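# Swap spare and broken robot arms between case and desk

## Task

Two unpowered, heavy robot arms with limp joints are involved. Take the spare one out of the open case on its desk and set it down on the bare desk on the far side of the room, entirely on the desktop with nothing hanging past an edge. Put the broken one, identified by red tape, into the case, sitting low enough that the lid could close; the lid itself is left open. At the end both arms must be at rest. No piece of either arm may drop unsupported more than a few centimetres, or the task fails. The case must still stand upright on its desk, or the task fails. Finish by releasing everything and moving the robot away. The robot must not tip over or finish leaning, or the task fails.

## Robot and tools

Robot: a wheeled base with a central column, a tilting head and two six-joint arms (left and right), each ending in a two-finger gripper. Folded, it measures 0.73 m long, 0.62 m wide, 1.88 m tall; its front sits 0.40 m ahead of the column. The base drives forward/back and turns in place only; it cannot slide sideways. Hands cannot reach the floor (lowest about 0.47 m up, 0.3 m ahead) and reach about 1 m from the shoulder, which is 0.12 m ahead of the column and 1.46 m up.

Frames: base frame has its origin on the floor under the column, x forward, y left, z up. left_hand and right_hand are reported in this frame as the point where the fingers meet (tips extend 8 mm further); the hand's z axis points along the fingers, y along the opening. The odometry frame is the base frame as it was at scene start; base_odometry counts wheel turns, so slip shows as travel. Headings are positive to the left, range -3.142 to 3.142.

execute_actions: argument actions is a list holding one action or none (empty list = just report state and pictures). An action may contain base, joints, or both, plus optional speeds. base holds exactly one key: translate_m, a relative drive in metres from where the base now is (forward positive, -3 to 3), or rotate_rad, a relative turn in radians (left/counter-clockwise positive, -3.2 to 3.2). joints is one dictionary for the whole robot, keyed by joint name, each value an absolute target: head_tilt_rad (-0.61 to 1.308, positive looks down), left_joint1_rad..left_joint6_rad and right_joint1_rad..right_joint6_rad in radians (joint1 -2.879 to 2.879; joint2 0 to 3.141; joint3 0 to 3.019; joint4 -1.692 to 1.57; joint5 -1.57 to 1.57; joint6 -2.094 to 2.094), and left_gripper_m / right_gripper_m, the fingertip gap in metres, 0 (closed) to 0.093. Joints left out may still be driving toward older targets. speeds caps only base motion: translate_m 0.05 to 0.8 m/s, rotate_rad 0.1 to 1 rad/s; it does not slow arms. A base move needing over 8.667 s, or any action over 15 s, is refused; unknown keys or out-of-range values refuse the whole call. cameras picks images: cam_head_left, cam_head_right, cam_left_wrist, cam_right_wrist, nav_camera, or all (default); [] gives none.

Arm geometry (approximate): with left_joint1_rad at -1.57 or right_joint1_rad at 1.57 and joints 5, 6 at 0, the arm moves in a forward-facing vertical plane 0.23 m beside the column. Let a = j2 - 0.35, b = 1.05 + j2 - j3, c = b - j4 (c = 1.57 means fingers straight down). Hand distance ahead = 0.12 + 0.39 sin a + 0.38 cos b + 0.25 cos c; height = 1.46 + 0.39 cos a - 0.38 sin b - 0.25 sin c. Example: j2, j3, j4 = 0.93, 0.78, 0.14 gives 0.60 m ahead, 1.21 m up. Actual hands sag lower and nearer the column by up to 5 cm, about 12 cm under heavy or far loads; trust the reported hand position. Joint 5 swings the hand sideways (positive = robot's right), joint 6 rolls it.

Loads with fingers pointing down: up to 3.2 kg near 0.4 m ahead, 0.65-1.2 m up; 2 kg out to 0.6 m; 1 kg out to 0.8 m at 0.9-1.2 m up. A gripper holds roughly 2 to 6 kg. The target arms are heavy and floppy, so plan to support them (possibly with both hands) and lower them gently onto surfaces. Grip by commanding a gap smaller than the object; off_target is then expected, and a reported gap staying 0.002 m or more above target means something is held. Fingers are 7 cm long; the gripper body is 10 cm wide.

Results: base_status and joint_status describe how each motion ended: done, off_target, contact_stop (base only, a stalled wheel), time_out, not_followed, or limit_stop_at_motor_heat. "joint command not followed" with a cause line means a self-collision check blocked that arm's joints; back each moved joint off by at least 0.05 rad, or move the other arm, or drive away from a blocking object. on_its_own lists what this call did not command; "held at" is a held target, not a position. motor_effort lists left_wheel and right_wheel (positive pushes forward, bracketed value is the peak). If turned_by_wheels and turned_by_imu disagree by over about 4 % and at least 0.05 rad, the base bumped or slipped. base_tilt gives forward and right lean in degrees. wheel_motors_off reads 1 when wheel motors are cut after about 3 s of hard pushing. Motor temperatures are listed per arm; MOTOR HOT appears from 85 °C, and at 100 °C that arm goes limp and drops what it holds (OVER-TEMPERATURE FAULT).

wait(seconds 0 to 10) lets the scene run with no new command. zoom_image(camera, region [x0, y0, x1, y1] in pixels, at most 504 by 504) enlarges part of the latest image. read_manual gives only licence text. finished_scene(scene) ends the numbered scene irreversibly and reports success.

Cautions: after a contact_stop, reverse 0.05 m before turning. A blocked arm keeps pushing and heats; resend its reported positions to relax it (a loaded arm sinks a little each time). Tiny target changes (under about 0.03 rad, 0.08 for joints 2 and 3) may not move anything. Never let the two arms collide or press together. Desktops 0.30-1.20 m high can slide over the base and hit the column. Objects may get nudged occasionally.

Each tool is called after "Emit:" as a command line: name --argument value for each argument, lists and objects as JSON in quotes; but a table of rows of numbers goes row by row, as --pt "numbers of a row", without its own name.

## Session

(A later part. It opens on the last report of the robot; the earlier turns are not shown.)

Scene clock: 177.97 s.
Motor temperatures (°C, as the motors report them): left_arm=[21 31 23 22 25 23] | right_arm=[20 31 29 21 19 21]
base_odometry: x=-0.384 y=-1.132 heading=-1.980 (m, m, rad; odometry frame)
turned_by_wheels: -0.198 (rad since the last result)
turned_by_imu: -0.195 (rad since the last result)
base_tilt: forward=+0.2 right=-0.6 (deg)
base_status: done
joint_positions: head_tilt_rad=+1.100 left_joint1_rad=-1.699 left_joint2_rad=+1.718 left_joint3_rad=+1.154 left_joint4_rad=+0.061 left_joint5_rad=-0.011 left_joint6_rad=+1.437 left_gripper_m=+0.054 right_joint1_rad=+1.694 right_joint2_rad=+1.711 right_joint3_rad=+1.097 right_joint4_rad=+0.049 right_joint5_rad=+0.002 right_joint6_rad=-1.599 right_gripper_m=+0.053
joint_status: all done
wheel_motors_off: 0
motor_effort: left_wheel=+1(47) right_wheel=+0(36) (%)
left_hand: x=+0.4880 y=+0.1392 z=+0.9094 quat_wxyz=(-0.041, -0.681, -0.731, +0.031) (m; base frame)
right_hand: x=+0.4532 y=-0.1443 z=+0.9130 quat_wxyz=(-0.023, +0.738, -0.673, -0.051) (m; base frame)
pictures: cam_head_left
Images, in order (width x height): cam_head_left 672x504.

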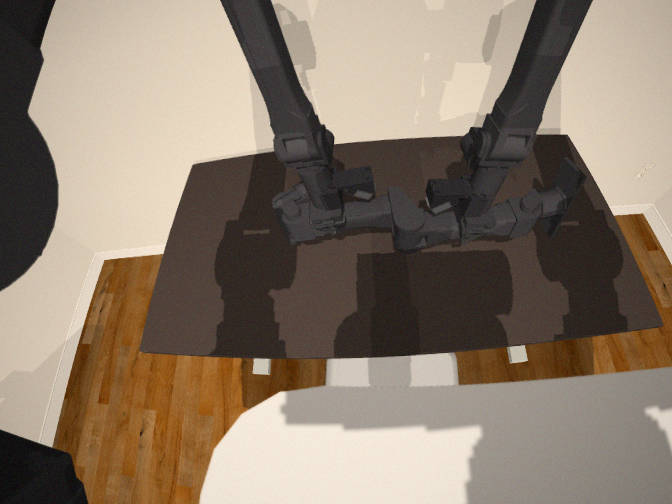

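Emit:
execute_actions --actions '[{"joints":{"left_joint2_rad":1.7,"left_joint3_rad":1.19,"left_joint4_rad":0.1,"right_joint2_rad":1.67,"right_joint3_rad":1.15,"right_joint4_rad":0.09}}]' --cameras '["cam_head_left","cam_head_right","nav_camera"]'

Emit:
zoom_image --camera "cam_head_right" --region '[180,130,380,280]'

Scene clock: 186.07 s.
Motor temperatures (°C, as the motors report them): left_arm=[21 32 23 22 24 23] | right_arm=[20 31 29 21 19 21]
base_odometry: x=-0.384 y=-1.132 heading=-1.980 (m, m, rad; odometry frame)
turned_by_wheels: +0.000 (rad since the last result)
turned_by_imu: +0.002 (rad since the last result)
base_tilt: forward=+0.1 right=-0.6 (deg)
base_status: not commanded
joint_positions: head_tilt_rad=+1.100 left_joint1_rad=-1.698 left_joint2_rad=+1.756 left_joint3_rad=+1.196 left_joint4_rad=+0.076 left_joint5_rad=-0.021 left_joint6_rad=+1.443 left_gripper_m=+0.054 right_joint1_rad=+1.690 right_joint2_rad=+1.775 right_joint3_rad=+1.157 right_joint4_rad=+0.076 right_joint5_rad=+0.003 right_joint6_rad=-1.603 right_gripper_m=+0.053
joint_status: all done
wheel_motors_off: 0
motor_effort: left_wheel=+5(5) right_wheel=-1(2) (%)
left_hand: x=+0.4966 y=+0.1390 z=+0.8949 quat_wxyz=(-0.045, -0.682, -0.729, +0.021) (m; base frame)
right_hand: x=+0.4622 y=-0.1443 z=+0.8888 quat_wxyz=(-0.030, +0.738, -0.673, -0.041) (m; base frame)
pictures: cam_head_left, cam_head_right, nav_camera
Images, in order (width x height): cam_head_left 672x504, cam_head_right 672x504, nav_camera 672x504.

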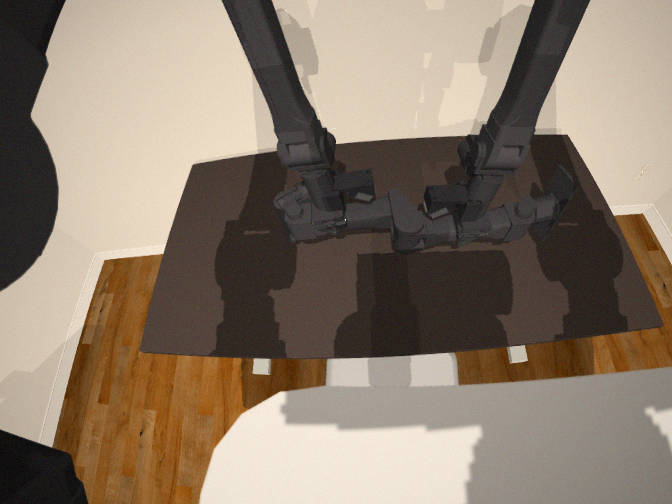

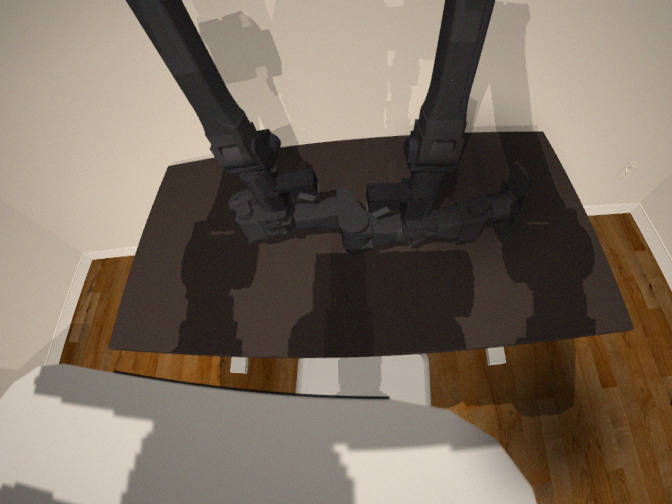

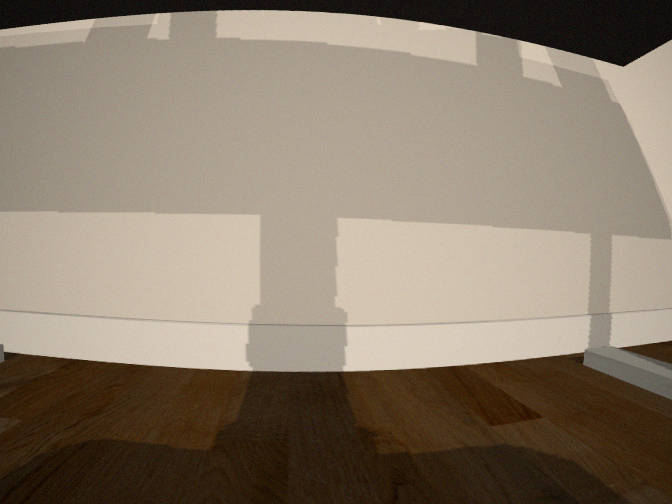

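Region (180, 130, 380, 280) of cam_head_right's 672x504 image, scaled by 2.520, with more detail than that image has; it fills the top 378 rows of this view, and the rest is white.

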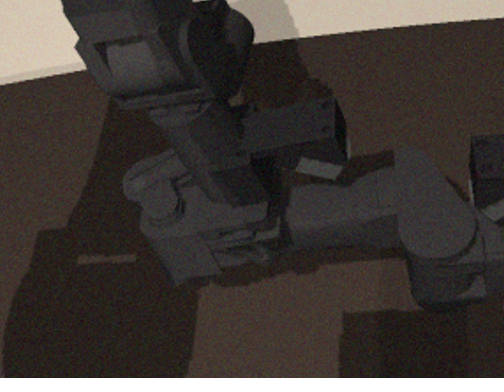

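Emit:
execute_actions --actions '[{"base":{"rotate_rad":-0.1},"speeds":{"rotate_rad":0.1},"joints":{"left_joint1_rad":-1.8,"right_joint1_rad":1.6,"left_joint2_rad":1.65,"left_joint3_rad":1.16}}]' --cameras '["cam_head_left"]'

Emit:
zoom_image --camera "cam_head_left" --region '[200,120,440,300]'

Scene clock: 192.93 s.
Motor temperatures (°C, as the motors report them): left_arm=[21 31 22 22 24 23] | right_arm=[20 31 28 21 19 21]
base_odometry: x=-0.384 y=-1.132 heading=-2.079 (m, m, rad; odometry frame)
turned_by_wheels: -0.099 (rad since the last result)
turned_by_imu: -0.095 (rad since the last result)
base_tilt: forward=+0.1 right=-0.5 (deg)
base_status: done
joint_positions: head_tilt_rad=+1.100 left_joint1_rad=-1.776 left_joint2_rad=+1.758 left_joint3_rad=+1.185 left_joint4_rad=+0.080 left_joint5_rad=-0.029 left_joint6_rad=+1.410 left_gripper_m=+0.054 right_joint1_rad=+1.610 right_joint2_rad=+1.775 right_joint3_rad=+1.140 right_joint4_rad=+0.076 right_joint5_rad=-0.014 right_joint6_rad=-1.649 right_gripper_m=+0.053
joint_status: all done
wheel_motors_off: 0
motor_effort: left_wheel=+1(41) right_wheel=+0(51) (%)
left_hand: x=+0.4851 y=+0.0876 z=+0.9016 quat_wxyz=(-0.060, -0.683, -0.726, +0.047) (m; base frame)
right_hand: x=+0.4533 y=-0.1964 z=+0.8860 quat_wxyz=(-0.006, +0.741, -0.671, -0.029) (m; base frame)
pictures: cam_head_left
Images, in order (width x height): cam_head_left 672x504.

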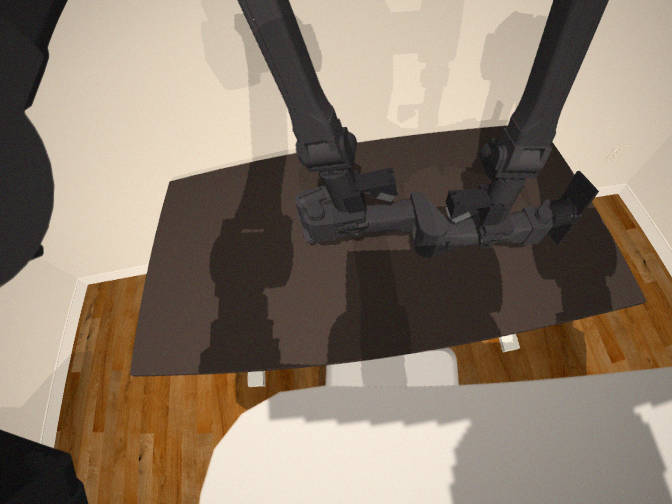

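Region (200, 120, 440, 300) of cam_head_left's 672x504 image, scaled by 2.100, with more detail than that image has; it fills the top 378 rows of this view, and the rest is white.

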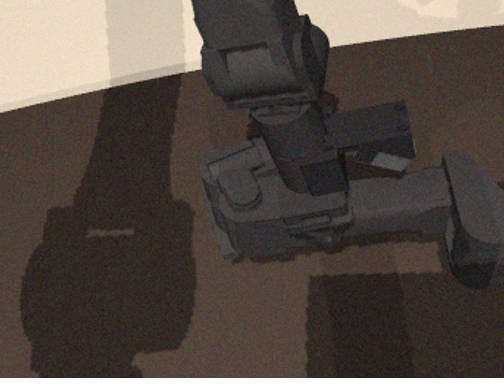

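Emit:
execute_actions --actions '[{"joints":{"left_joint1_rad":-1.78,"right_joint1_rad":1.63,"left_joint2_rad":1.4,"left_joint3_rad":1.04,"left_joint4_rad":0,"right_joint2_rad":1.45,"right_joint3_rad":1.03,"right_joint4_rad":0}}]' --cameras '[]'

Emit:
execute_actions --actions '[{"base":{"rotate_rad":0.2},"speeds":{"rotate_rad":0.2},"joints":{"left_joint1_rad":-1.68,"right_joint1_rad":1.72,"left_joint2_rad":1.3,"left_joint3_rad":1.0,"left_joint4_rad":-0.04,"right_joint2_rad":1.33,"right_joint3_rad":0.98,"right_joint4_rad":-0.04}}]' --cameras '[]'

Emit:
execute_actions --actions '[{"base":{"translate_m":-0.08},"speeds":{"translate_m":0.1},"joints":{"left_joint1_rad":-1.56,"right_joint1_rad":1.85,"head_tilt_rad":0.95}}]' --cameras '["cam_head_left","cam_head_right"]'

Scene clock: 212.77 s.
Motor temperatures (°C, as the motors report them): left_arm=[21 32 22 22 25 23] | right_arm=[20 32 28 21 19 21]
base_odometry: x=-0.384 y=-1.132 heading=-2.079 (m, m, rad; odometry frame)
turned_by_wheels: +0.000 (rad since the last result)
turned_by_imu: +0.002 (rad since the last result)
base_tilt: forward=+0.2 right=-0.6 (deg)
base_status: not commanded
joint_positions: head_tilt_rad=+1.100 left_joint1_rad=-1.764 left_joint2_rad=+1.533 left_joint3_rad=+1.044 left_joint4_rad=-0.011 left_joint5_rad=-0.025 left_joint6_rad=+1.411 left_gripper_m=+0.054 right_joint1_rad=+1.646 right_joint2_rad=+1.574 right_joint3_rad=+1.015 right_joint4_rad=-0.005 right_joint5_rad=-0.010 right_joint6_rad=-1.635 right_gripper_m=+0.053
joint_status: all done
wheel_motors_off: 0
motor_effort: left_wheel=+7(10) right_wheel=-4(5) (%)
left_hand: x=+0.4939 y=+0.1081 z=+0.9822 quat_wxyz=(-0.056, -0.682, -0.728, +0.047) (m; base frame)
right_hand: x=+0.4614 y=-0.1770 z=+0.9597 quat_wxyz=(-0.013, +0.742, -0.669, -0.040) (m; base frame)
pictures: none
No camera images: the call's "cameras" was empty. Leave "cameras" out to get every camera's image.

Scene clock: 214.63 s.
Motor temperatures (°C, as the motors report them): left_arm=[21 32 22 22 25 23] | right_arm=[20 32 28 21 19 21]
base_odometry: x=-0.384 y=-1.132 heading=-1.881 (m, m, rad; odometry frame)
turned_by_wheels: +0.198 (rad since the last result)
turned_by_imu: +0.197 (rad since the last result)
base_tilt: forward=+0.2 right=-0.5 (deg)
base_status: done
joint_positions: head_tilt_rad=+1.100 left_joint1_rad=-1.686 left_joint2_rad=+1.424 left_joint3_rad=+0.986 left_joint4_rad=-0.059 left_joint5_rad=-0.002 left_joint6_rad=+1.433 left_gripper_m=+0.054 right_joint1_rad=+1.732 right_joint2_rad=+1.488 right_joint3_rad=+0.978 right_joint4_rad=-0.043 right_joint5_rad=+0.004 right_joint6_rad=-1.595 right_gripper_m=+0.053
joint_status: right_joint2_rad time_out (moved -0.086 of -0.244); the others done
wheel_motors_off: 0
on_its_own: right_joint2_rad reads +1.488 and still pushes toward +1.330 since a time_out
motor_effort: left_wheel=+0(35) right_wheel=+1(49) (%)
left_hand: x=+0.5003 y=+0.1562 z=+1.0155 quat_wxyz=(-0.043, -0.677, -0.734, +0.028) (m; base frame)
right_hand: x=+0.4677 y=-0.1294 z=+0.9950 quat_wxyz=(-0.038, +0.742, -0.667, -0.058) (m; base frame)
pictures: none
No camera images: the call's "cameras" was empty. Leave "cameras" out to get every camera's image.

not run: a stop came earlier in this reply.

Emit:
execute_actions --actions '[{"base":{"translate_m":-0.08},"speeds":{"translate_m":0.1},"joints":{"left_joint1_rad":-1.56,"right_joint1_rad":1.85,"right_joint2_rad":1.38,"head_tilt_rad":0.95}}]' --cameras '["cam_head_left","cam_head_right"]'

Emit:
zoom_image --camera "cam_head_right" --region '[150,150,370,350]'

Scene clock: 218.43 s.
Motor temperatures (°C, as the motors report them): left_arm=[21 33 22 22 25 23] | right_arm=[20 32 28 21 19 21]
base_odometry: x=-0.360 y=-1.056 heading=-1.881 (m, m, rad; odometry frame)
turned_by_wheels: -0.001 (rad since the last result)
turned_by_imu: +0.001 (rad since the last result)
base_tilt: forward=+0.2 right=-0.5 (deg)
base_status: done
joint_positions: head_tilt_rad=+0.964 left_joint1_rad=-1.586 left_joint2_rad=+1.424 left_joint3_rad=+0.969 left_joint4_rad=-0.070 left_joint5_rad=+0.025 left_joint6_rad=+1.461 left_gripper_m=+0.054 right_joint1_rad=+1.830 right_joint2_rad=+1.499 right_joint3_rad=+0.981 right_joint4_rad=-0.043 right_joint5_rad=+0.023 right_joint6_rad=-1.554 right_gripper_m=+0.053
joint_status: all done
wheel_motors_off: 0
motor_effort: left_wheel=-1(66) right_wheel=+0(31) (%)
left_hand: x=+0.4884 y=+0.2111 z=+1.0116 quat_wxyz=(-0.012, -0.670, -0.742, +0.015) (m; base frame)
right_hand: x=+0.4589 y=-0.0749 z=+1.0013 quat_wxyz=(-0.057, +0.744, -0.661, -0.083) (m; base frame)
pictures: cam_head_left, cam_head_right
Images, in order (width x height): cam_head_left 672x504, cam_head_right 672x504.

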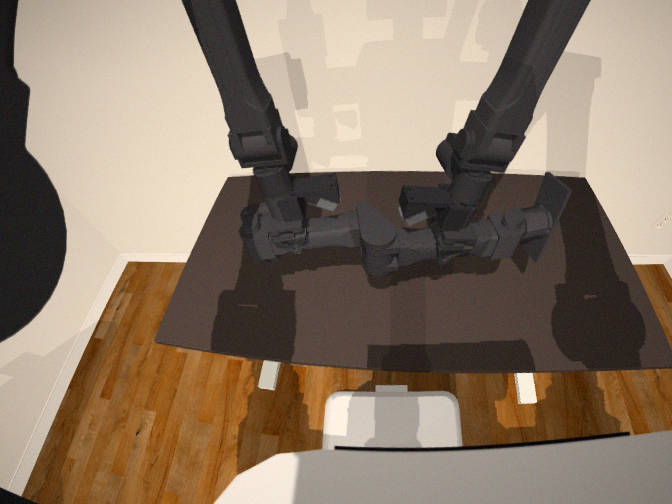

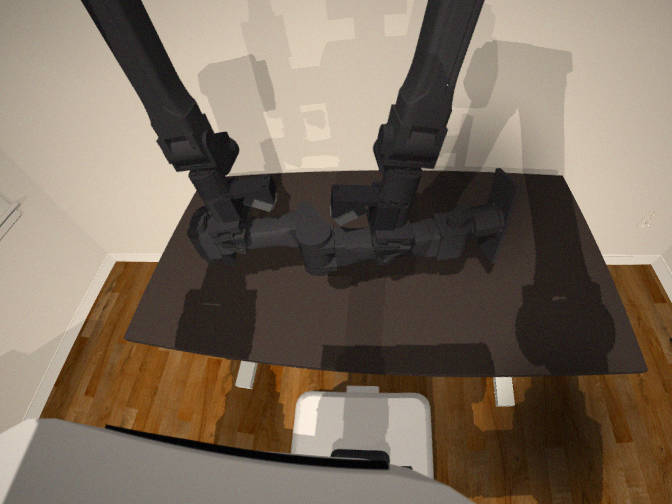

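Region (150, 150, 370, 350) of cam_head_right's 672x504 image, scaled by 2.291, with more detail than that image has; it fills the top 458 rows of this view, and the rest is white.

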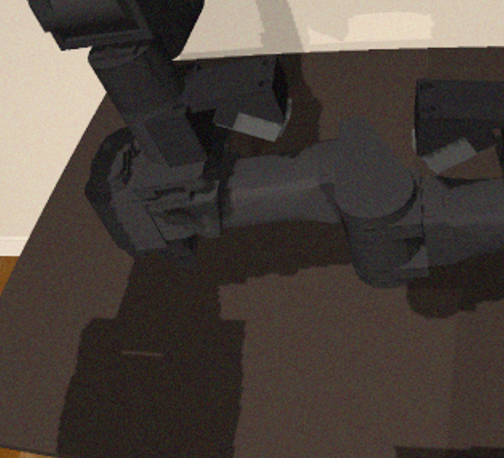

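Emit:
execute_actions --actions '[{"base":{"rotate_rad":0.8},"speeds":{"rotate_rad":0.4},"joints":{"left_joint1_rad":-1.66,"right_joint1_rad":1.74,"head_tilt_rad":1.1}}]' --cameras '["cam_head_left"]'

Emit:
execute_actions --actions '[{"joints":{"left_joint2_rad":1.5,"left_joint3_rad":1.08,"left_joint4_rad":0.04,"right_joint2_rad":1.5,"right_joint3_rad":1.05,"right_joint4_rad":0.04}}]' --cameras '[]'

Emit:
execute_actions --actions '[{"joints":{"left_joint2_rad":1.64,"left_joint3_rad":1.15,"left_joint4_rad":0.09,"right_joint2_rad":1.62,"right_joint3_rad":1.12,"right_joint4_rad":0.08}}]' --cameras '["cam_head_left","cam_head_right"]'

Scene clock: 236.93 s.
Motor temperatures (°C, as the motors report them): left_arm=[21 33 22 22 25 22] | right_arm=[20 32 27 21 20 21]
base_odometry: x=-0.360 y=-1.056 heading=-1.082 (m, m, rad; odometry frame)
turned_by_wheels: +0.799 (rad since the last result)
turned_by_imu: +0.796 (rad since the last result)
base_tilt: forward=+0.2 right=-0.7 (deg)
base_status: done
joint_positions: head_tilt_rad=+1.099 left_joint1_rad=-1.677 left_joint2_rad=+1.424 left_joint3_rad=+0.985 left_joint4_rad=-0.069 left_joint5_rad=+0.003 left_joint6_rad=+1.448 left_gripper_m=+0.054 right_joint1_rad=+1.742 right_joint2_rad=+1.499 right_joint3_rad=+0.980 right_joint4_rad=-0.043 right_joint5_rad=+0.007 right_joint6_rad=-1.581 right_gripper_m=+0.053
joint_status: all done
wheel_motors_off: 0
motor_effort: left_wheel=-7(39) right_wheel=+5(38) (%)
left_hand: x=+0.4977 y=+0.1611 z=+1.0149 quat_wxyz=(-0.038, -0.681, -0.731, +0.030) (m; base frame)
right_hand: x=+0.4634 y=-0.1242 z=+0.9922 quat_wxyz=(-0.036, +0.739, -0.670, -0.062) (m; base frame)
pictures: cam_head_left
Images, in order (width x height): cam_head_left 672x504.

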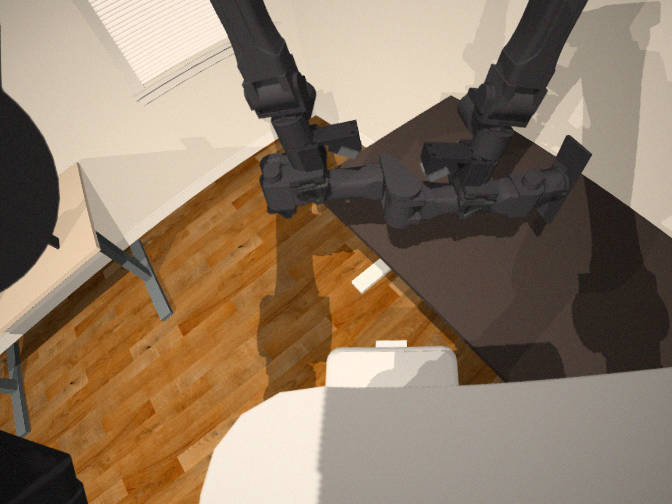

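Scene clock: 238.27 s.
Motor temperatures (°C, as the motors report them): left_arm=[21 33 22 22 25 22] | right_arm=[20 32 27 21 20 21]
base_odometry: x=-0.360 y=-1.056 heading=-1.082 (m, m, rad; odometry frame)
turned_by_wheels: +0.000 (rad since the last result)
turned_by_imu: +0.000 (rad since the last result)
base_tilt: forward=+0.1 right=-0.7 (deg)
base_status: not commanded
joint_positions: head_tilt_rad=+1.099 left_joint1_rad=-1.674 left_joint2_rad=+1.599 left_joint3_rad=+1.078 left_joint4_rad=+0.023 left_joint5_rad=+0.017 left_joint6_rad=+1.451 left_gripper_m=+0.054 right_joint1_rad=+1.725 right_joint2_rad=+1.633 right_joint3_rad=+1.050 right_joint4_rad=+0.031 right_joint5_rad=+0.017 right_joint6_rad=-1.584 right_gripper_m=+0.053
joint_status: all done
wheel_motors_off: 0
motor_effort: left_wheel=-11(13) right_wheel=+6(7) (%)
left_hand: x=+0.4943 y=+0.1551 z=+0.9519 quat_wxyz=(-0.044, -0.681, -0.730, +0.032) (m; base frame)
right_hand: x=+0.4599 y=-0.1298 z=+0.9432 quat_wxyz=(-0.031, +0.738, -0.673, -0.050) (m; base frame)
pictures: none
No camera images: the call's "cameras" was empty. Leave "cameras" out to get every camera's image.

Scene clock: 239.57 s.
Motor temperatures (°C, as the motors report them): left_arm=[21 33 22 22 25 22] | right_arm=[20 32 27 21 20 21]
base_odometry: x=-0.360 y=-1.056 heading=-1.082 (m, m, rad; odometry frame)
turned_by_wheels: +0.000 (rad since the last result)
turned_by_imu: +0.001 (rad since the last result)
base_tilt: forward=+0.2 right=-0.6 (deg)
base_status: not commanded
joint_positions: head_tilt_rad=+1.099 left_joint1_rad=-1.670 left_joint2_rad=+1.728 left_joint3_rad=+1.153 left_joint4_rad=+0.070 left_joint5_rad=+0.018 left_joint6_rad=+1.447 left_gripper_m=+0.054 right_joint1_rad=+1.716 right_joint2_rad=+1.753 right_joint3_rad=+1.125 right_joint4_rad=+0.069 right_joint5_rad=+0.019 right_joint6_rad=-1.590 right_gripper_m=+0.053
joint_status: all done
wheel_motors_off: 0
motor_effort: left_wheel=-12(13) right_wheel=+6(7) (%)
left_hand: x=+0.4847 y=+0.1535 z=+0.9044 quat_wxyz=(-0.041, -0.679, -0.732, +0.033) (m; base frame)
right_hand: x=+0.4517 y=-0.1309 z=+0.8992 quat_wxyz=(-0.026, +0.739, -0.672, -0.049) (m; base frame)
pictures: cam_head_left, cam_head_right
Images, in order (width x height): cam_head_left 672x504, cam_head_right 672x504.

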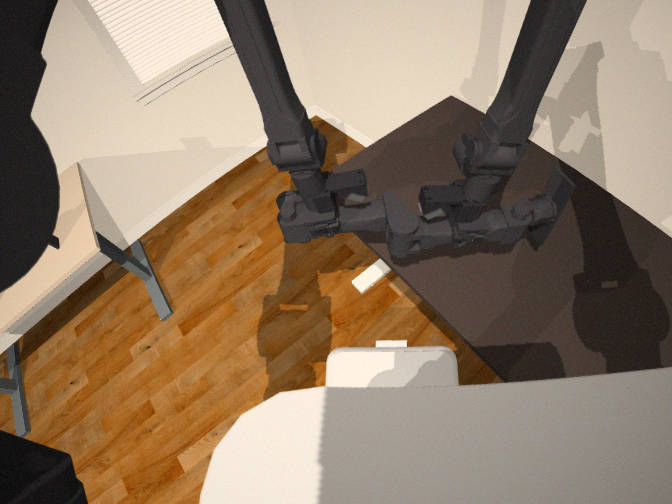

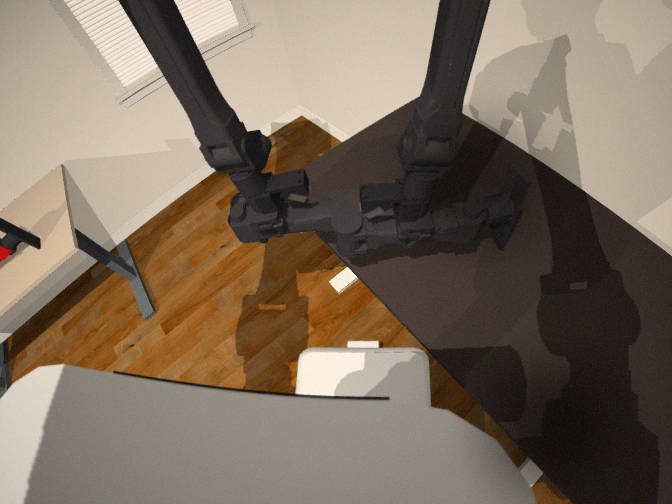

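Emit:
execute_actions --actions '[{"base":{"translate_m":-0.06},"speeds":{"translate_m":0.1},"joints":{"left_joint1_rad":-1.62,"right_joint1_rad":1.78}}]' --cameras '[]'

Emit:
execute_actions --actions '[{"joints":{"left_joint2_rad":1.78,"left_joint3_rad":1.24,"left_joint4_rad":0.12,"right_joint2_rad":1.72,"right_joint3_rad":1.2,"right_joint4_rad":0.11}}]' --cameras '[]'

Emit:
execute_actions --actions '[{"base":{"rotate_rad":-0.25},"speeds":{"rotate_rad":0.1}}]' --cameras '["cam_head_left","cam_head_right"]'

Scene clock: 247.73 s.
Motor temperatures (°C, as the motors report them): left_arm=[21 33 21 22 25 22] | right_arm=[20 33 27 21 20 21]
base_odometry: x=-0.388 y=-1.003 heading=-1.082 (m, m, rad; odometry frame)
turned_by_wheels: +0.001 (rad since the last result)
turned_by_imu: +0.003 (rad since the last result)
base_tilt: forward=+0.1 right=-0.5 (deg)
base_status: done
joint_positions: head_tilt_rad=+1.100 left_joint1_rad=-1.645 left_joint2_rad=+1.729 left_joint3_rad=+1.148 left_joint4_rad=+0.068 left_joint5_rad=+0.024 left_joint6_rad=+1.446 left_gripper_m=+0.054 right_joint1_rad=+1.742 right_joint2_rad=+1.754 right_joint3_rad=+1.127 right_joint4_rad=+0.069 right_joint5_rad=+0.028 right_joint6_rad=-1.586 right_gripper_m=+0.053
joint_status: all done
wheel_motors_off: 0
motor_effort: left_wheel=+0(64) right_wheel=-1(36) (%)
left_hand: x=+0.4815 y=+0.1696 z=+0.9030 quat_wxyz=(-0.033, -0.675, -0.737, +0.030) (m; base frame)
right_hand: x=+0.4511 y=-0.1150 z=+0.9007 quat_wxyz=(-0.031, +0.742, -0.668, -0.053) (m; base frame)
pictures: none
No camera images: the call's "cameras" was empty. Leave "cameras" out to get every camera's image.

Scene clock: 248.93 s.
Motor temperatures (°C, as the motors report them): left_arm=[21 33 21 22 25 22] | right_arm=[20 33 27 21 20 21]
base_odometry: x=-0.388 y=-1.003 heading=-1.082 (m, m, rad; odometry frame)
turned_by_wheels: +0.000 (rad since the last result)
turned_by_imu: +0.000 (rad since the last result)
base_tilt: forward=+0.2 right=-0.7 (deg)
base_status: not commanded
joint_positions: head_tilt_rad=+1.100 left_joint1_rad=-1.637 left_joint2_rad=+1.855 left_joint3_rad=+1.244 left_joint4_rad=+0.095 left_joint5_rad=+0.022 left_joint6_rad=+1.444 left_gripper_m=+0.054 right_joint1_rad=+1.741 right_joint2_rad=+1.856 right_joint3_rad=+1.204 right_joint4_rad=+0.100 right_joint5_rad=+0.032 right_joint6_rad=-1.589 right_gripper_m=+0.053
joint_status: all done
wheel_motors_off: 0
motor_effort: left_wheel=-2(4) right_wheel=-2(3) (%)
left_hand: x=+0.4757 y=+0.1733 z=+0.8552 quat_wxyz=(-0.029, -0.673, -0.739, +0.027) (m; base frame)
right_hand: x=+0.4473 y=-0.1113 z=+0.8632 quat_wxyz=(-0.031, +0.742, -0.668, -0.049) (m; base frame)
pictures: none
No camera images: the call's "cameras" was empty. Leave "cameras" out to get every camera's image.

Scene clock: 252.03 s.
Motor temperatures (°C, as the motors report them): left_arm=[21 33 21 22 25 22] | right_arm=[20 33 27 21 21 21]
base_odometry: x=-0.388 y=-1.003 heading=-1.330 (m, m, rad; odometry frame)
turned_by_wheels: -0.249 (rad since the last result)
turned_by_imu: -0.245 (rad since the last result)
base_tilt: forward=+0.2 right=-0.6 (deg)
base_status: done
joint_positions: head_tilt_rad=+1.100 left_joint1_rad=-1.637 left_joint2_rad=+1.855 left_joint3_rad=+1.245 left_joint4_rad=+0.095 left_joint5_rad=+0.021 left_joint6_rad=+1.443 left_gripper_m=+0.054 right_joint1_rad=+1.741 right_joint2_rad=+1.856 right_joint3_rad=+1.205 right_joint4_rad=+0.100 right_joint5_rad=+0.031 right_joint6_rad=-1.590 right_gripper_m=+0.053
joint_status: not commanded
wheel_motors_off: 0
motor_effort: left_wheel=+1(47) right_wheel=+0(36) (%)
left_hand: x=+0.4762 y=+0.1735 z=+0.8552 quat_wxyz=(-0.029, -0.672, -0.739, +0.027) (m; base frame)
right_hand: x=+0.4478 y=-0.1113 z=+0.8631 quat_wxyz=(-0.032, +0.742, -0.667, -0.049) (m; base frame)
pictures: cam_head_left, cam_head_right
Images, in order (width x height): cam_head_left 672x504, cam_head_right 672x504.

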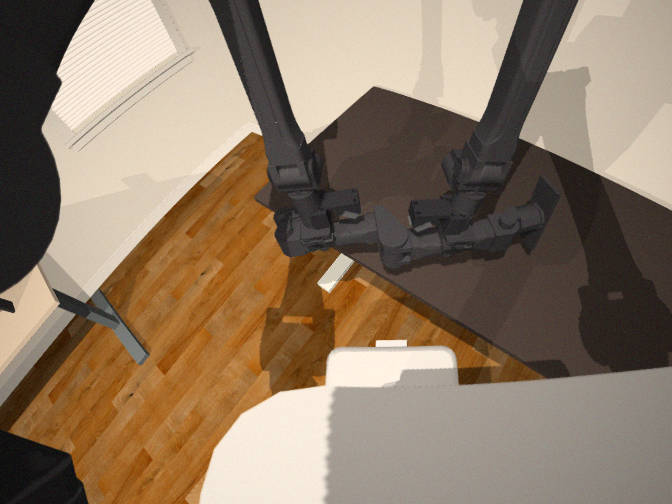

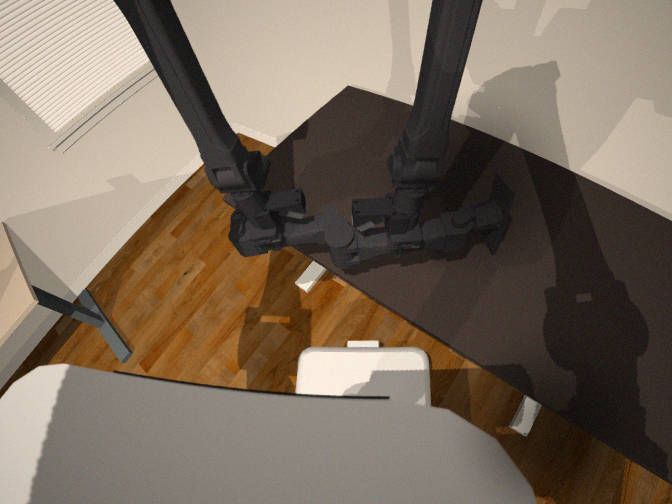

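Emit:
execute_actions --actions '[{"base":{"rotate_rad":-0.1},"speeds":{"rotate_rad":0.1},"joints":{"left_joint1_rad":-1.72,"right_joint1_rad":1.68}}]' --cameras '["cam_head_left"]'

Emit:
execute_actions --actions '[{"base":{"rotate_rad":-0.1},"speeds":{"rotate_rad":0.1},"joints":{"left_joint1_rad":-1.78,"right_joint1_rad":1.62}}]' --cameras '["cam_head_left"]'

Emit:
zoom_image --camera "cam_head_left" --region '[220,150,460,330]'

Scene clock: 259.23 s.
Motor temperatures (°C, as the motors report them): left_arm=[21 33 21 22 25 22] | right_arm=[20 33 27 21 21 21]
base_odometry: x=-0.388 y=-1.002 heading=-1.429 (m, m, rad; odometry frame)
turned_by_wheels: -0.099 (rad since the last result)
turned_by_imu: -0.096 (rad since the last result)
base_tilt: forward=+0.1 right=-0.5 (deg)
base_status: done
joint_positions: head_tilt_rad=+1.100 left_joint1_rad=-1.711 left_joint2_rad=+1.867 left_joint3_rad=+1.259 left_joint4_rad=+0.100 left_joint5_rad=-0.006 left_joint6_rad=+1.419 left_gripper_m=+0.054 right_joint1_rad=+1.665 right_joint2_rad=+1.856 right_joint3_rad=+1.198 right_joint4_rad=+0.100 right_joint5_rad=+0.005 right_joint6_rad=-1.626 right_gripper_m=+0.053
joint_status: all done
wheel_motors_off: 0
motor_effort: left_wheel=+3(50) right_wheel=-1(22) (%)
left_hand: x=+0.4757 y=+0.1241 z=+0.8549 quat_wxyz=(-0.043, -0.676, -0.734, +0.039) (m; base frame)
right_hand: x=+0.4471 y=-0.1602 z=+0.8580 quat_wxyz=(-0.016, +0.742, -0.669, -0.038) (m; base frame)
pictures: cam_head_left
Images, in order (width x height): cam_head_left 672x504.

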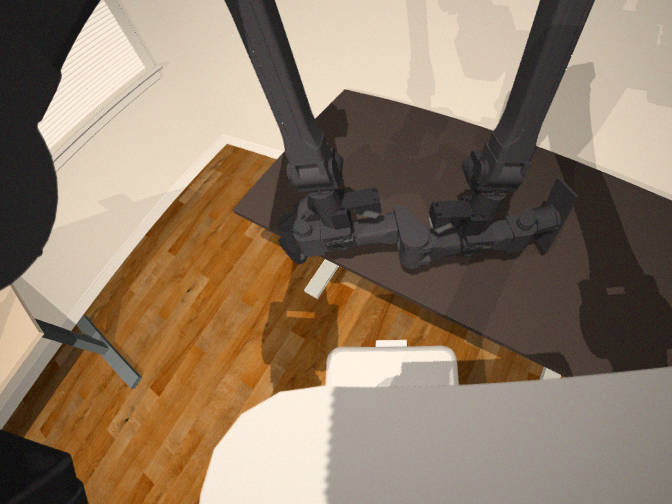

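Scene clock: 260.83 s.
Motor temperatures (°C, as the motors report them): left_arm=[21 33 21 22 25 22] | right_arm=[20 33 27 21 21 21]
base_odometry: x=-0.388 y=-1.002 heading=-1.528 (m, m, rad; odometry frame)
turned_by_wheels: -0.099 (rad since the last result)
turned_by_imu: -0.097 (rad since the last result)
base_tilt: forward=+0.2 right=-0.6 (deg)
base_status: done
joint_positions: head_tilt_rad=+1.100 left_joint1_rad=-1.744 left_joint2_rad=+1.875 left_joint3_rad=+1.261 left_joint4_rad=+0.104 left_joint5_rad=-0.021 left_joint6_rad=+1.404 left_gripper_m=+0.054 right_joint1_rad=+1.631 right_joint2_rad=+1.856 right_joint3_rad=+1.193 right_joint4_rad=+0.100 right_joint5_rad=-0.011 right_joint6_rad=-1.646 right_gripper_m=+0.053
joint_status: all done
wheel_motors_off: 0
motor_effort: left_wheel=+5(41) right_wheel=-4(20) (%)
left_hand: x=+0.4717 y=+0.1030 z=+0.8549 quat_wxyz=(-0.047, -0.676, -0.734, +0.045) (m; base frame)
right_hand: x=+0.4444 y=-0.1815 z=+0.8569 quat_wxyz=(-0.009, +0.743, -0.668, -0.036) (m; base frame)
pictures: cam_head_left
Images, in order (width x height): cam_head_left 672x504.

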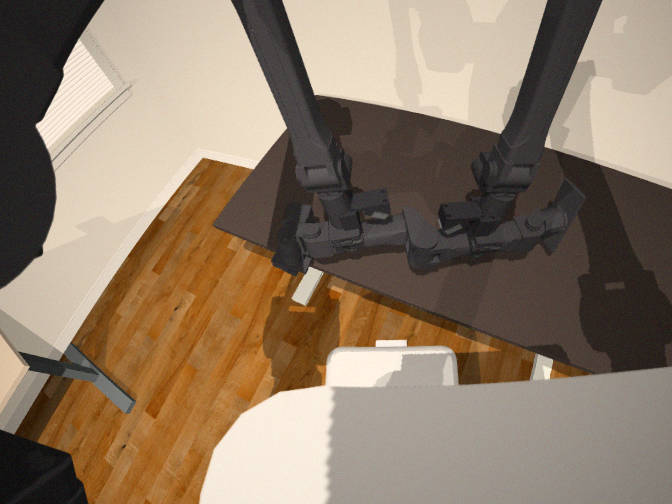

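Region (220, 150, 460, 330) of cam_head_left's 672x504 image, scaled by 2.100, with more detail than that image has; it fills the top 378 rows of this view, and the rest is white.

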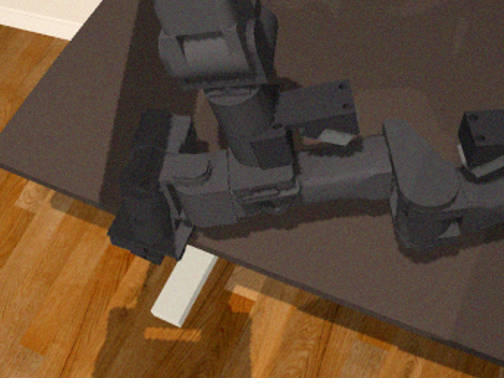

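Unfolding works. Continuing.

Emit:
execute_actions --actions '[{"base":{"rotate_rad":-0.12},"speeds":{"rotate_rad":0.1}}]' --cameras '["cam_head_left"]'

Emit:
execute_actions --actions '[{"base":{"rotate_rad":-0.12},"speeds":{"rotate_rad":0.1}}]' --cameras '["cam_head_left"]'

Emit:
zoom_image --camera "cam_head_left" --region '[180,150,460,350]'

Scene clock: 266.43 s.
Motor temperatures (°C, as the motors report them): left_arm=[21 33 21 22 25 23] | right_arm=[20 33 27 21 20 21]
base_odometry: x=-0.388 y=-1.002 heading=-1.647 (m, m, rad; odometry frame)
turned_by_wheels: -0.119 (rad since the last result)
turned_by_imu: -0.116 (rad since the last result)
base_tilt: forward=+0.1 right=-0.6 (deg)
base_status: done
joint_positions: head_tilt_rad=+1.100 left_joint1_rad=-1.744 left_joint2_rad=+1.877 left_joint3_rad=+1.261 left_joint4_rad=+0.108 left_joint5_rad=-0.022 left_joint6_rad=+1.402 left_gripper_m=+0.054 right_joint1_rad=+1.630 right_joint2_rad=+1.856 right_joint3_rad=+1.194 right_joint4_rad=+0.100 right_joint5_rad=-0.010 right_joint6_rad=-1.648 right_gripper_m=+0.053
joint_status: not commanded
wheel_motors_off: 0
motor_effort: left_wheel=+6(33) right_wheel=-5(25) (%)
left_hand: x=+0.4718 y=+0.1027 z=+0.8544 quat_wxyz=(-0.048, -0.675, -0.735, +0.044) (m; base frame)
right_hand: x=+0.4448 y=-0.1819 z=+0.8569 quat_wxyz=(-0.009, +0.744, -0.667, -0.035) (m; base frame)
pictures: cam_head_left
Images, in order (width x height): cam_head_left 672x504.

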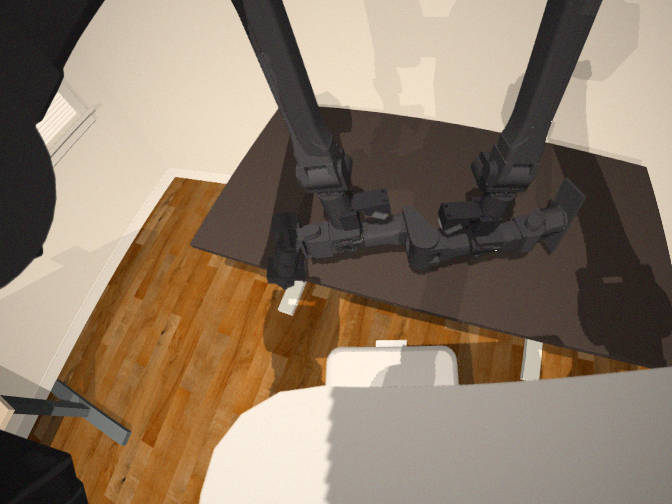

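Scene clock: 268.30 s.
Motor temperatures (°C, as the motors report them): left_arm=[21 33 21 22 25 23] | right_arm=[20 33 27 21 20 21]
base_odometry: x=-0.388 y=-1.002 heading=-1.766 (m, m, rad; odometry frame)
turned_by_wheels: -0.119 (rad since the last result)
turned_by_imu: -0.117 (rad since the last result)
base_tilt: forward=+0.1 right=-0.6 (deg)
base_status: done
joint_positions: head_tilt_rad=+1.100 left_joint1_rad=-1.745 left_joint2_rad=+1.877 left_joint3_rad=+1.261 left_joint4_rad=+0.111 left_joint5_rad=-0.022 left_joint6_rad=+1.399 left_gripper_m=+0.054 right_joint1_rad=+1.630 right_joint2_rad=+1.856 right_joint3_rad=+1.195 right_joint4_rad=+0.100 right_joint5_rad=-0.009 right_joint6_rad=-1.650 right_gripper_m=+0.053
joint_status: not commanded
wheel_motors_off: 0
motor_effort: left_wheel=+6(35) right_wheel=-5(29) (%)
left_hand: x=+0.4725 y=+0.1022 z=+0.8545 quat_wxyz=(-0.049, -0.675, -0.735, +0.043) (m; base frame)
right_hand: x=+0.4460 y=-0.1825 z=+0.8567 quat_wxyz=(-0.009, +0.744, -0.667, -0.034) (m; base frame)
pictures: cam_head_left
Images, in order (width x height): cam_head_left 672x504.

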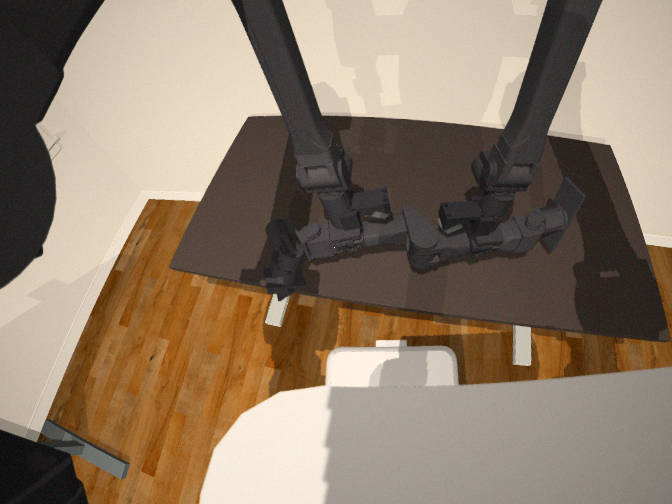

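Region (180, 150, 460, 350) of cam_head_left's 672x504 image, scaled by 1.800, with more detail than that image has; it fills the top 360 rows of this view, and the rest is white.

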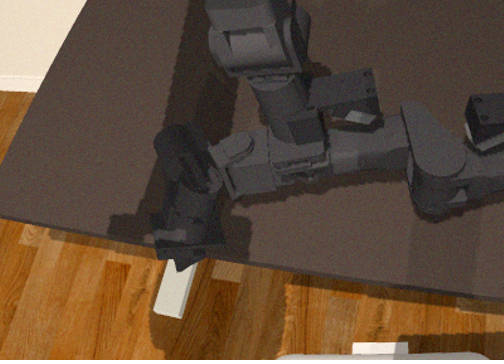

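Emit:
execute_actions --actions '[{"base":{"rotate_rad":-0.13},"speeds":{"rotate_rad":0.1}}]' --cameras '[]'

Emit:
execute_actions --actions '[{"base":{"translate_m":0.13},"speeds":{"translate_m":0.07},"joints":{"left_joint2_rad":1.85,"left_joint3_rad":1.38,"left_joint4_rad":0.06,"right_joint2_rad":1.79,"right_joint3_rad":1.33,"right_joint4_rad":0.05,"left_joint1_rad":-1.74,"right_joint1_rad":1.63}}]' --cameras '["cam_head_left"]'

Emit:
execute_actions --actions '[{"joints":{"left_joint2_rad":1.95,"left_joint3_rad":1.48,"left_joint4_rad":0.07,"right_joint2_rad":1.88,"right_joint3_rad":1.42,"right_joint4_rad":0.06}}]' --cameras '["cam_head_left"]'

Scene clock: 278.20 s.
Motor temperatures (°C, as the motors report them): left_arm=[21 33 21 22 25 23] | right_arm=[20 34 27 21 20 21]
base_odometry: x=-0.388 y=-1.002 heading=-1.895 (m, m, rad; odometry frame)
turned_by_wheels: -0.129 (rad since the last result)
turned_by_imu: -0.126 (rad since the last result)
base_tilt: forward=+0.1 right=-0.5 (deg)
base_status: done
joint_positions: head_tilt_rad=+1.100 left_joint1_rad=-1.745 left_joint2_rad=+1.877 left_joint3_rad=+1.261 left_joint4_rad=+0.113 left_joint5_rad=-0.022 left_joint6_rad=+1.398 left_gripper_m=+0.054 right_joint1_rad=+1.629 right_joint2_rad=+1.856 right_joint3_rad=+1.197 right_joint4_rad=+0.100 right_joint5_rad=-0.008 right_joint6_rad=-1.652 right_gripper_m=+0.053
joint_status: not commanded
wheel_motors_off: 0
motor_effort: left_wheel=+6(32) right_wheel=-5(27) (%)
left_hand: x=+0.4727 y=+0.1018 z=+0.8544 quat_wxyz=(-0.050, -0.674, -0.736, +0.043) (m; base frame)
right_hand: x=+0.4468 y=-0.1832 z=+0.8566 quat_wxyz=(-0.009, +0.745, -0.666, -0.033) (m; base frame)
pictures: none
No camera images: the call's "cameras" was empty. Leave "cameras" out to get every camera's image.

Scene clock: 280.67 s.
Motor temperatures (°C, as the motors report them): left_arm=[21 33 21 22 24 23] | right_arm=[20 34 27 21 20 21]
base_odometry: x=-0.430 y=-1.126 heading=-1.896 (m, m, rad; odometry frame)
turned_by_wheels: -0.001 (rad since the last result)
turned_by_imu: +0.000 (rad since the last result)
base_tilt: forward=+0.1 right=-0.6 (deg)
base_status: done
joint_positions: head_tilt_rad=+1.100 left_joint1_rad=-1.730 left_joint2_rad=+1.948 left_joint3_rad=+1.403 left_joint4_rad=+0.065 left_joint5_rad=-0.010 left_joint6_rad=+1.408 left_gripper_m=+0.054 right_joint1_rad=+1.631 right_joint2_rad=+1.918 right_joint3_rad=+1.330 right_joint4_rad=+0.051 right_joint5_rad=-0.001 right_joint6_rad=-1.651 right_gripper_m=+0.053
joint_status: all done
wheel_motors_off: 0
motor_effort: left_wheel=+0(62) right_wheel=+0(37) (%)
left_hand: x=+0.5063 y=+0.1042 z=+0.8252 quat_wxyz=(-0.059, -0.674, -0.735, +0.035) (m; base frame)
right_hand: x=+0.4803 y=-0.1806 z=+0.8299 quat_wxyz=(-0.015, +0.745, -0.667, -0.023) (m; base frame)
pictures: cam_head_left
Images, in order (width x height): cam_head_left 672x504.

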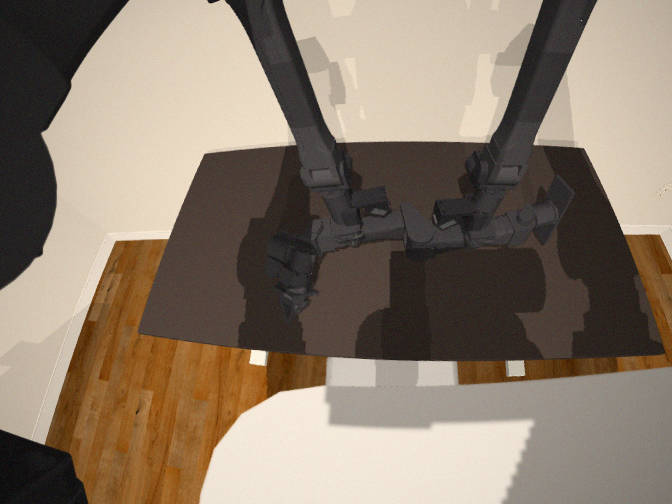

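Scene clock: 281.50 s.
Motor temperatures (°C, as the motors report them): left_arm=[21 33 21 22 24 23] | right_arm=[20 34 27 21 20 21]
base_odometry: x=-0.430 y=-1.126 heading=-1.896 (m, m, rad; odometry frame)
turned_by_wheels: +0.000 (rad since the last result)
turned_by_imu: +0.000 (rad since the last result)
base_tilt: forward=+0.2 right=-0.6 (deg)
base_status: not commanded
joint_positions: head_tilt_rad=+1.100 left_joint1_rad=-1.729 left_joint2_rad=+2.006 left_joint3_rad=+1.498 left_joint4_rad=+0.065 left_joint5_rad=-0.014 left_joint6_rad=+1.427 left_gripper_m=+0.054 right_joint1_rad=+1.627 right_joint2_rad=+1.982 right_joint3_rad=+1.422 right_joint4_rad=+0.058 right_joint5_rad=+0.004 right_joint6_rad=-1.642 right_gripper_m=+0.053
joint_status: all done
wheel_motors_off: 0
motor_effort: left_wheel=-3(4) right_wheel=+3(3) (%)
left_hand: x=+0.5281 y=+0.1007 z=+0.8033 quat_wxyz=(-0.072, -0.680, -0.729, +0.021) (m; base frame)
right_hand: x=+0.4985 y=-0.1829 z=+0.8045 quat_wxyz=(-0.024, +0.741, -0.671, -0.007) (m; base frame)
pictures: cam_head_left
Images, in order (width x height): cam_head_left 672x504.

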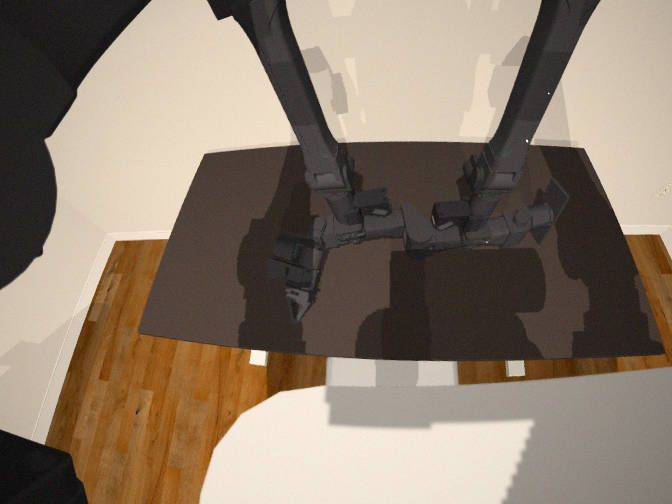

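Emit:
execute_actions --actions '[{"joints":{"left_joint2_rad":2.04,"left_joint3_rad":1.54,"left_joint4_rad":0.11,"right_joint2_rad":1.95,"right_joint3_rad":1.46,"right_joint4_rad":0.09}}]' --cameras '[]'

Emit:
execute_actions --actions '[{"joints":{"left_joint2_rad":2.12,"left_joint3_rad":1.59,"left_joint4_rad":0.14,"right_joint2_rad":2.02,"right_joint3_rad":1.5,"right_joint4_rad":0.11}}]' --cameras '["cam_head_left"]'

Scene clock: 285.97 s.
Motor temperatures (°C, as the motors report them): left_arm=[21 33 21 22 24 23] | right_arm=[20 34 27 21 20 21]
base_odometry: x=-0.430 y=-1.126 heading=-1.896 (m, m, rad; odometry frame)
turned_by_wheels: +0.000 (rad since the last result)
turned_by_imu: +0.002 (rad since the last result)
base_tilt: forward=+0.2 right=-0.6 (deg)
base_status: not commanded
joint_positions: head_tilt_rad=+1.100 left_joint1_rad=-1.727 left_joint2_rad=+2.074 left_joint3_rad=+1.569 left_joint4_rad=+0.106 left_joint5_rad=-0.001 left_joint6_rad=+1.437 left_gripper_m=+0.054 right_joint1_rad=+1.623 right_joint2_rad=+2.020 right_joint3_rad=+1.458 right_joint4_rad=+0.091 right_joint5_rad=+0.012 right_joint6_rad=-1.636 right_gripper_m=+0.053
joint_status: all done
wheel_motors_off: 0
motor_effort: left_wheel=-3(3) right_wheel=+2(3) (%)
left_hand: x=+0.5366 y=+0.0959 z=+0.7789 quat_wxyz=(-0.093, -0.681, -0.726, +0.012) (m; base frame)
right_hand: x=+0.5040 y=-0.1862 z=+0.7903 quat_wxyz=(-0.030, +0.738, -0.674, +0.007) (m; base frame)
pictures: none
No camera images: the call's "cameras" was empty. Leave "cameras" out to get every camera's image.

Scene clock: 286.73 s.
Motor temperatures (°C, as the motors report them): left_arm=[21 33 21 22 24 23] | right_arm=[20 33 27 21 20 21]
base_odometry: x=-0.430 y=-1.126 heading=-1.896 (m, m, rad; odometry frame)
turned_by_wheels: +0.000 (rad since the last result)
turned_by_imu: +0.000 (rad since the last result)
base_tilt: forward=+0.2 right=-0.6 (deg)
base_status: not commanded
joint_positions: head_tilt_rad=+1.100 left_joint1_rad=-1.725 left_joint2_rad=+2.128 left_joint3_rad=+1.618 left_joint4_rad=+0.139 left_joint5_rad=-0.006 left_joint6_rad=+1.443 left_gripper_m=+0.054 right_joint1_rad=+1.622 right_joint2_rad=+2.052 right_joint3_rad=+1.484 right_joint4_rad=+0.107 right_joint5_rad=+0.012 right_joint6_rad=-1.632 right_gripper_m=+0.053
joint_status: all done
wheel_motors_off: 0
motor_effort: left_wheel=-3(4) right_wheel=+4(8) (%)
left_hand: x=+0.5381 y=+0.0960 z=+0.7594 quat_wxyz=(-0.101, -0.682, -0.725, +0.000) (m; base frame)
right_hand: x=+0.5029 y=-0.1862 z=+0.7782 quat_wxyz=(-0.034, +0.736, -0.676, +0.011) (m; base frame)
pictures: cam_head_left
Images, in order (width x height): cam_head_left 672x504.

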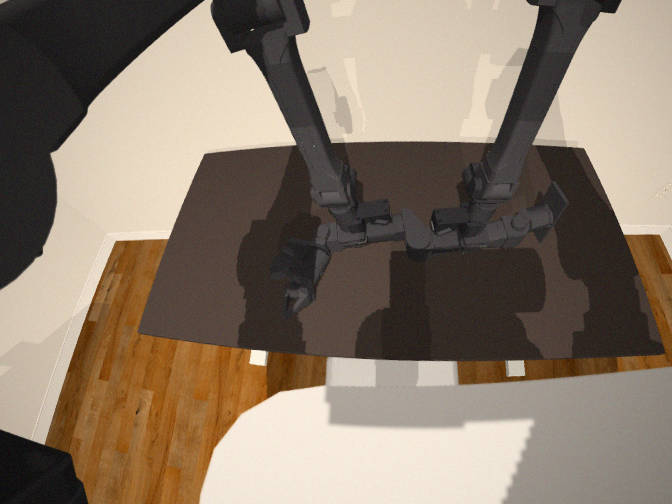

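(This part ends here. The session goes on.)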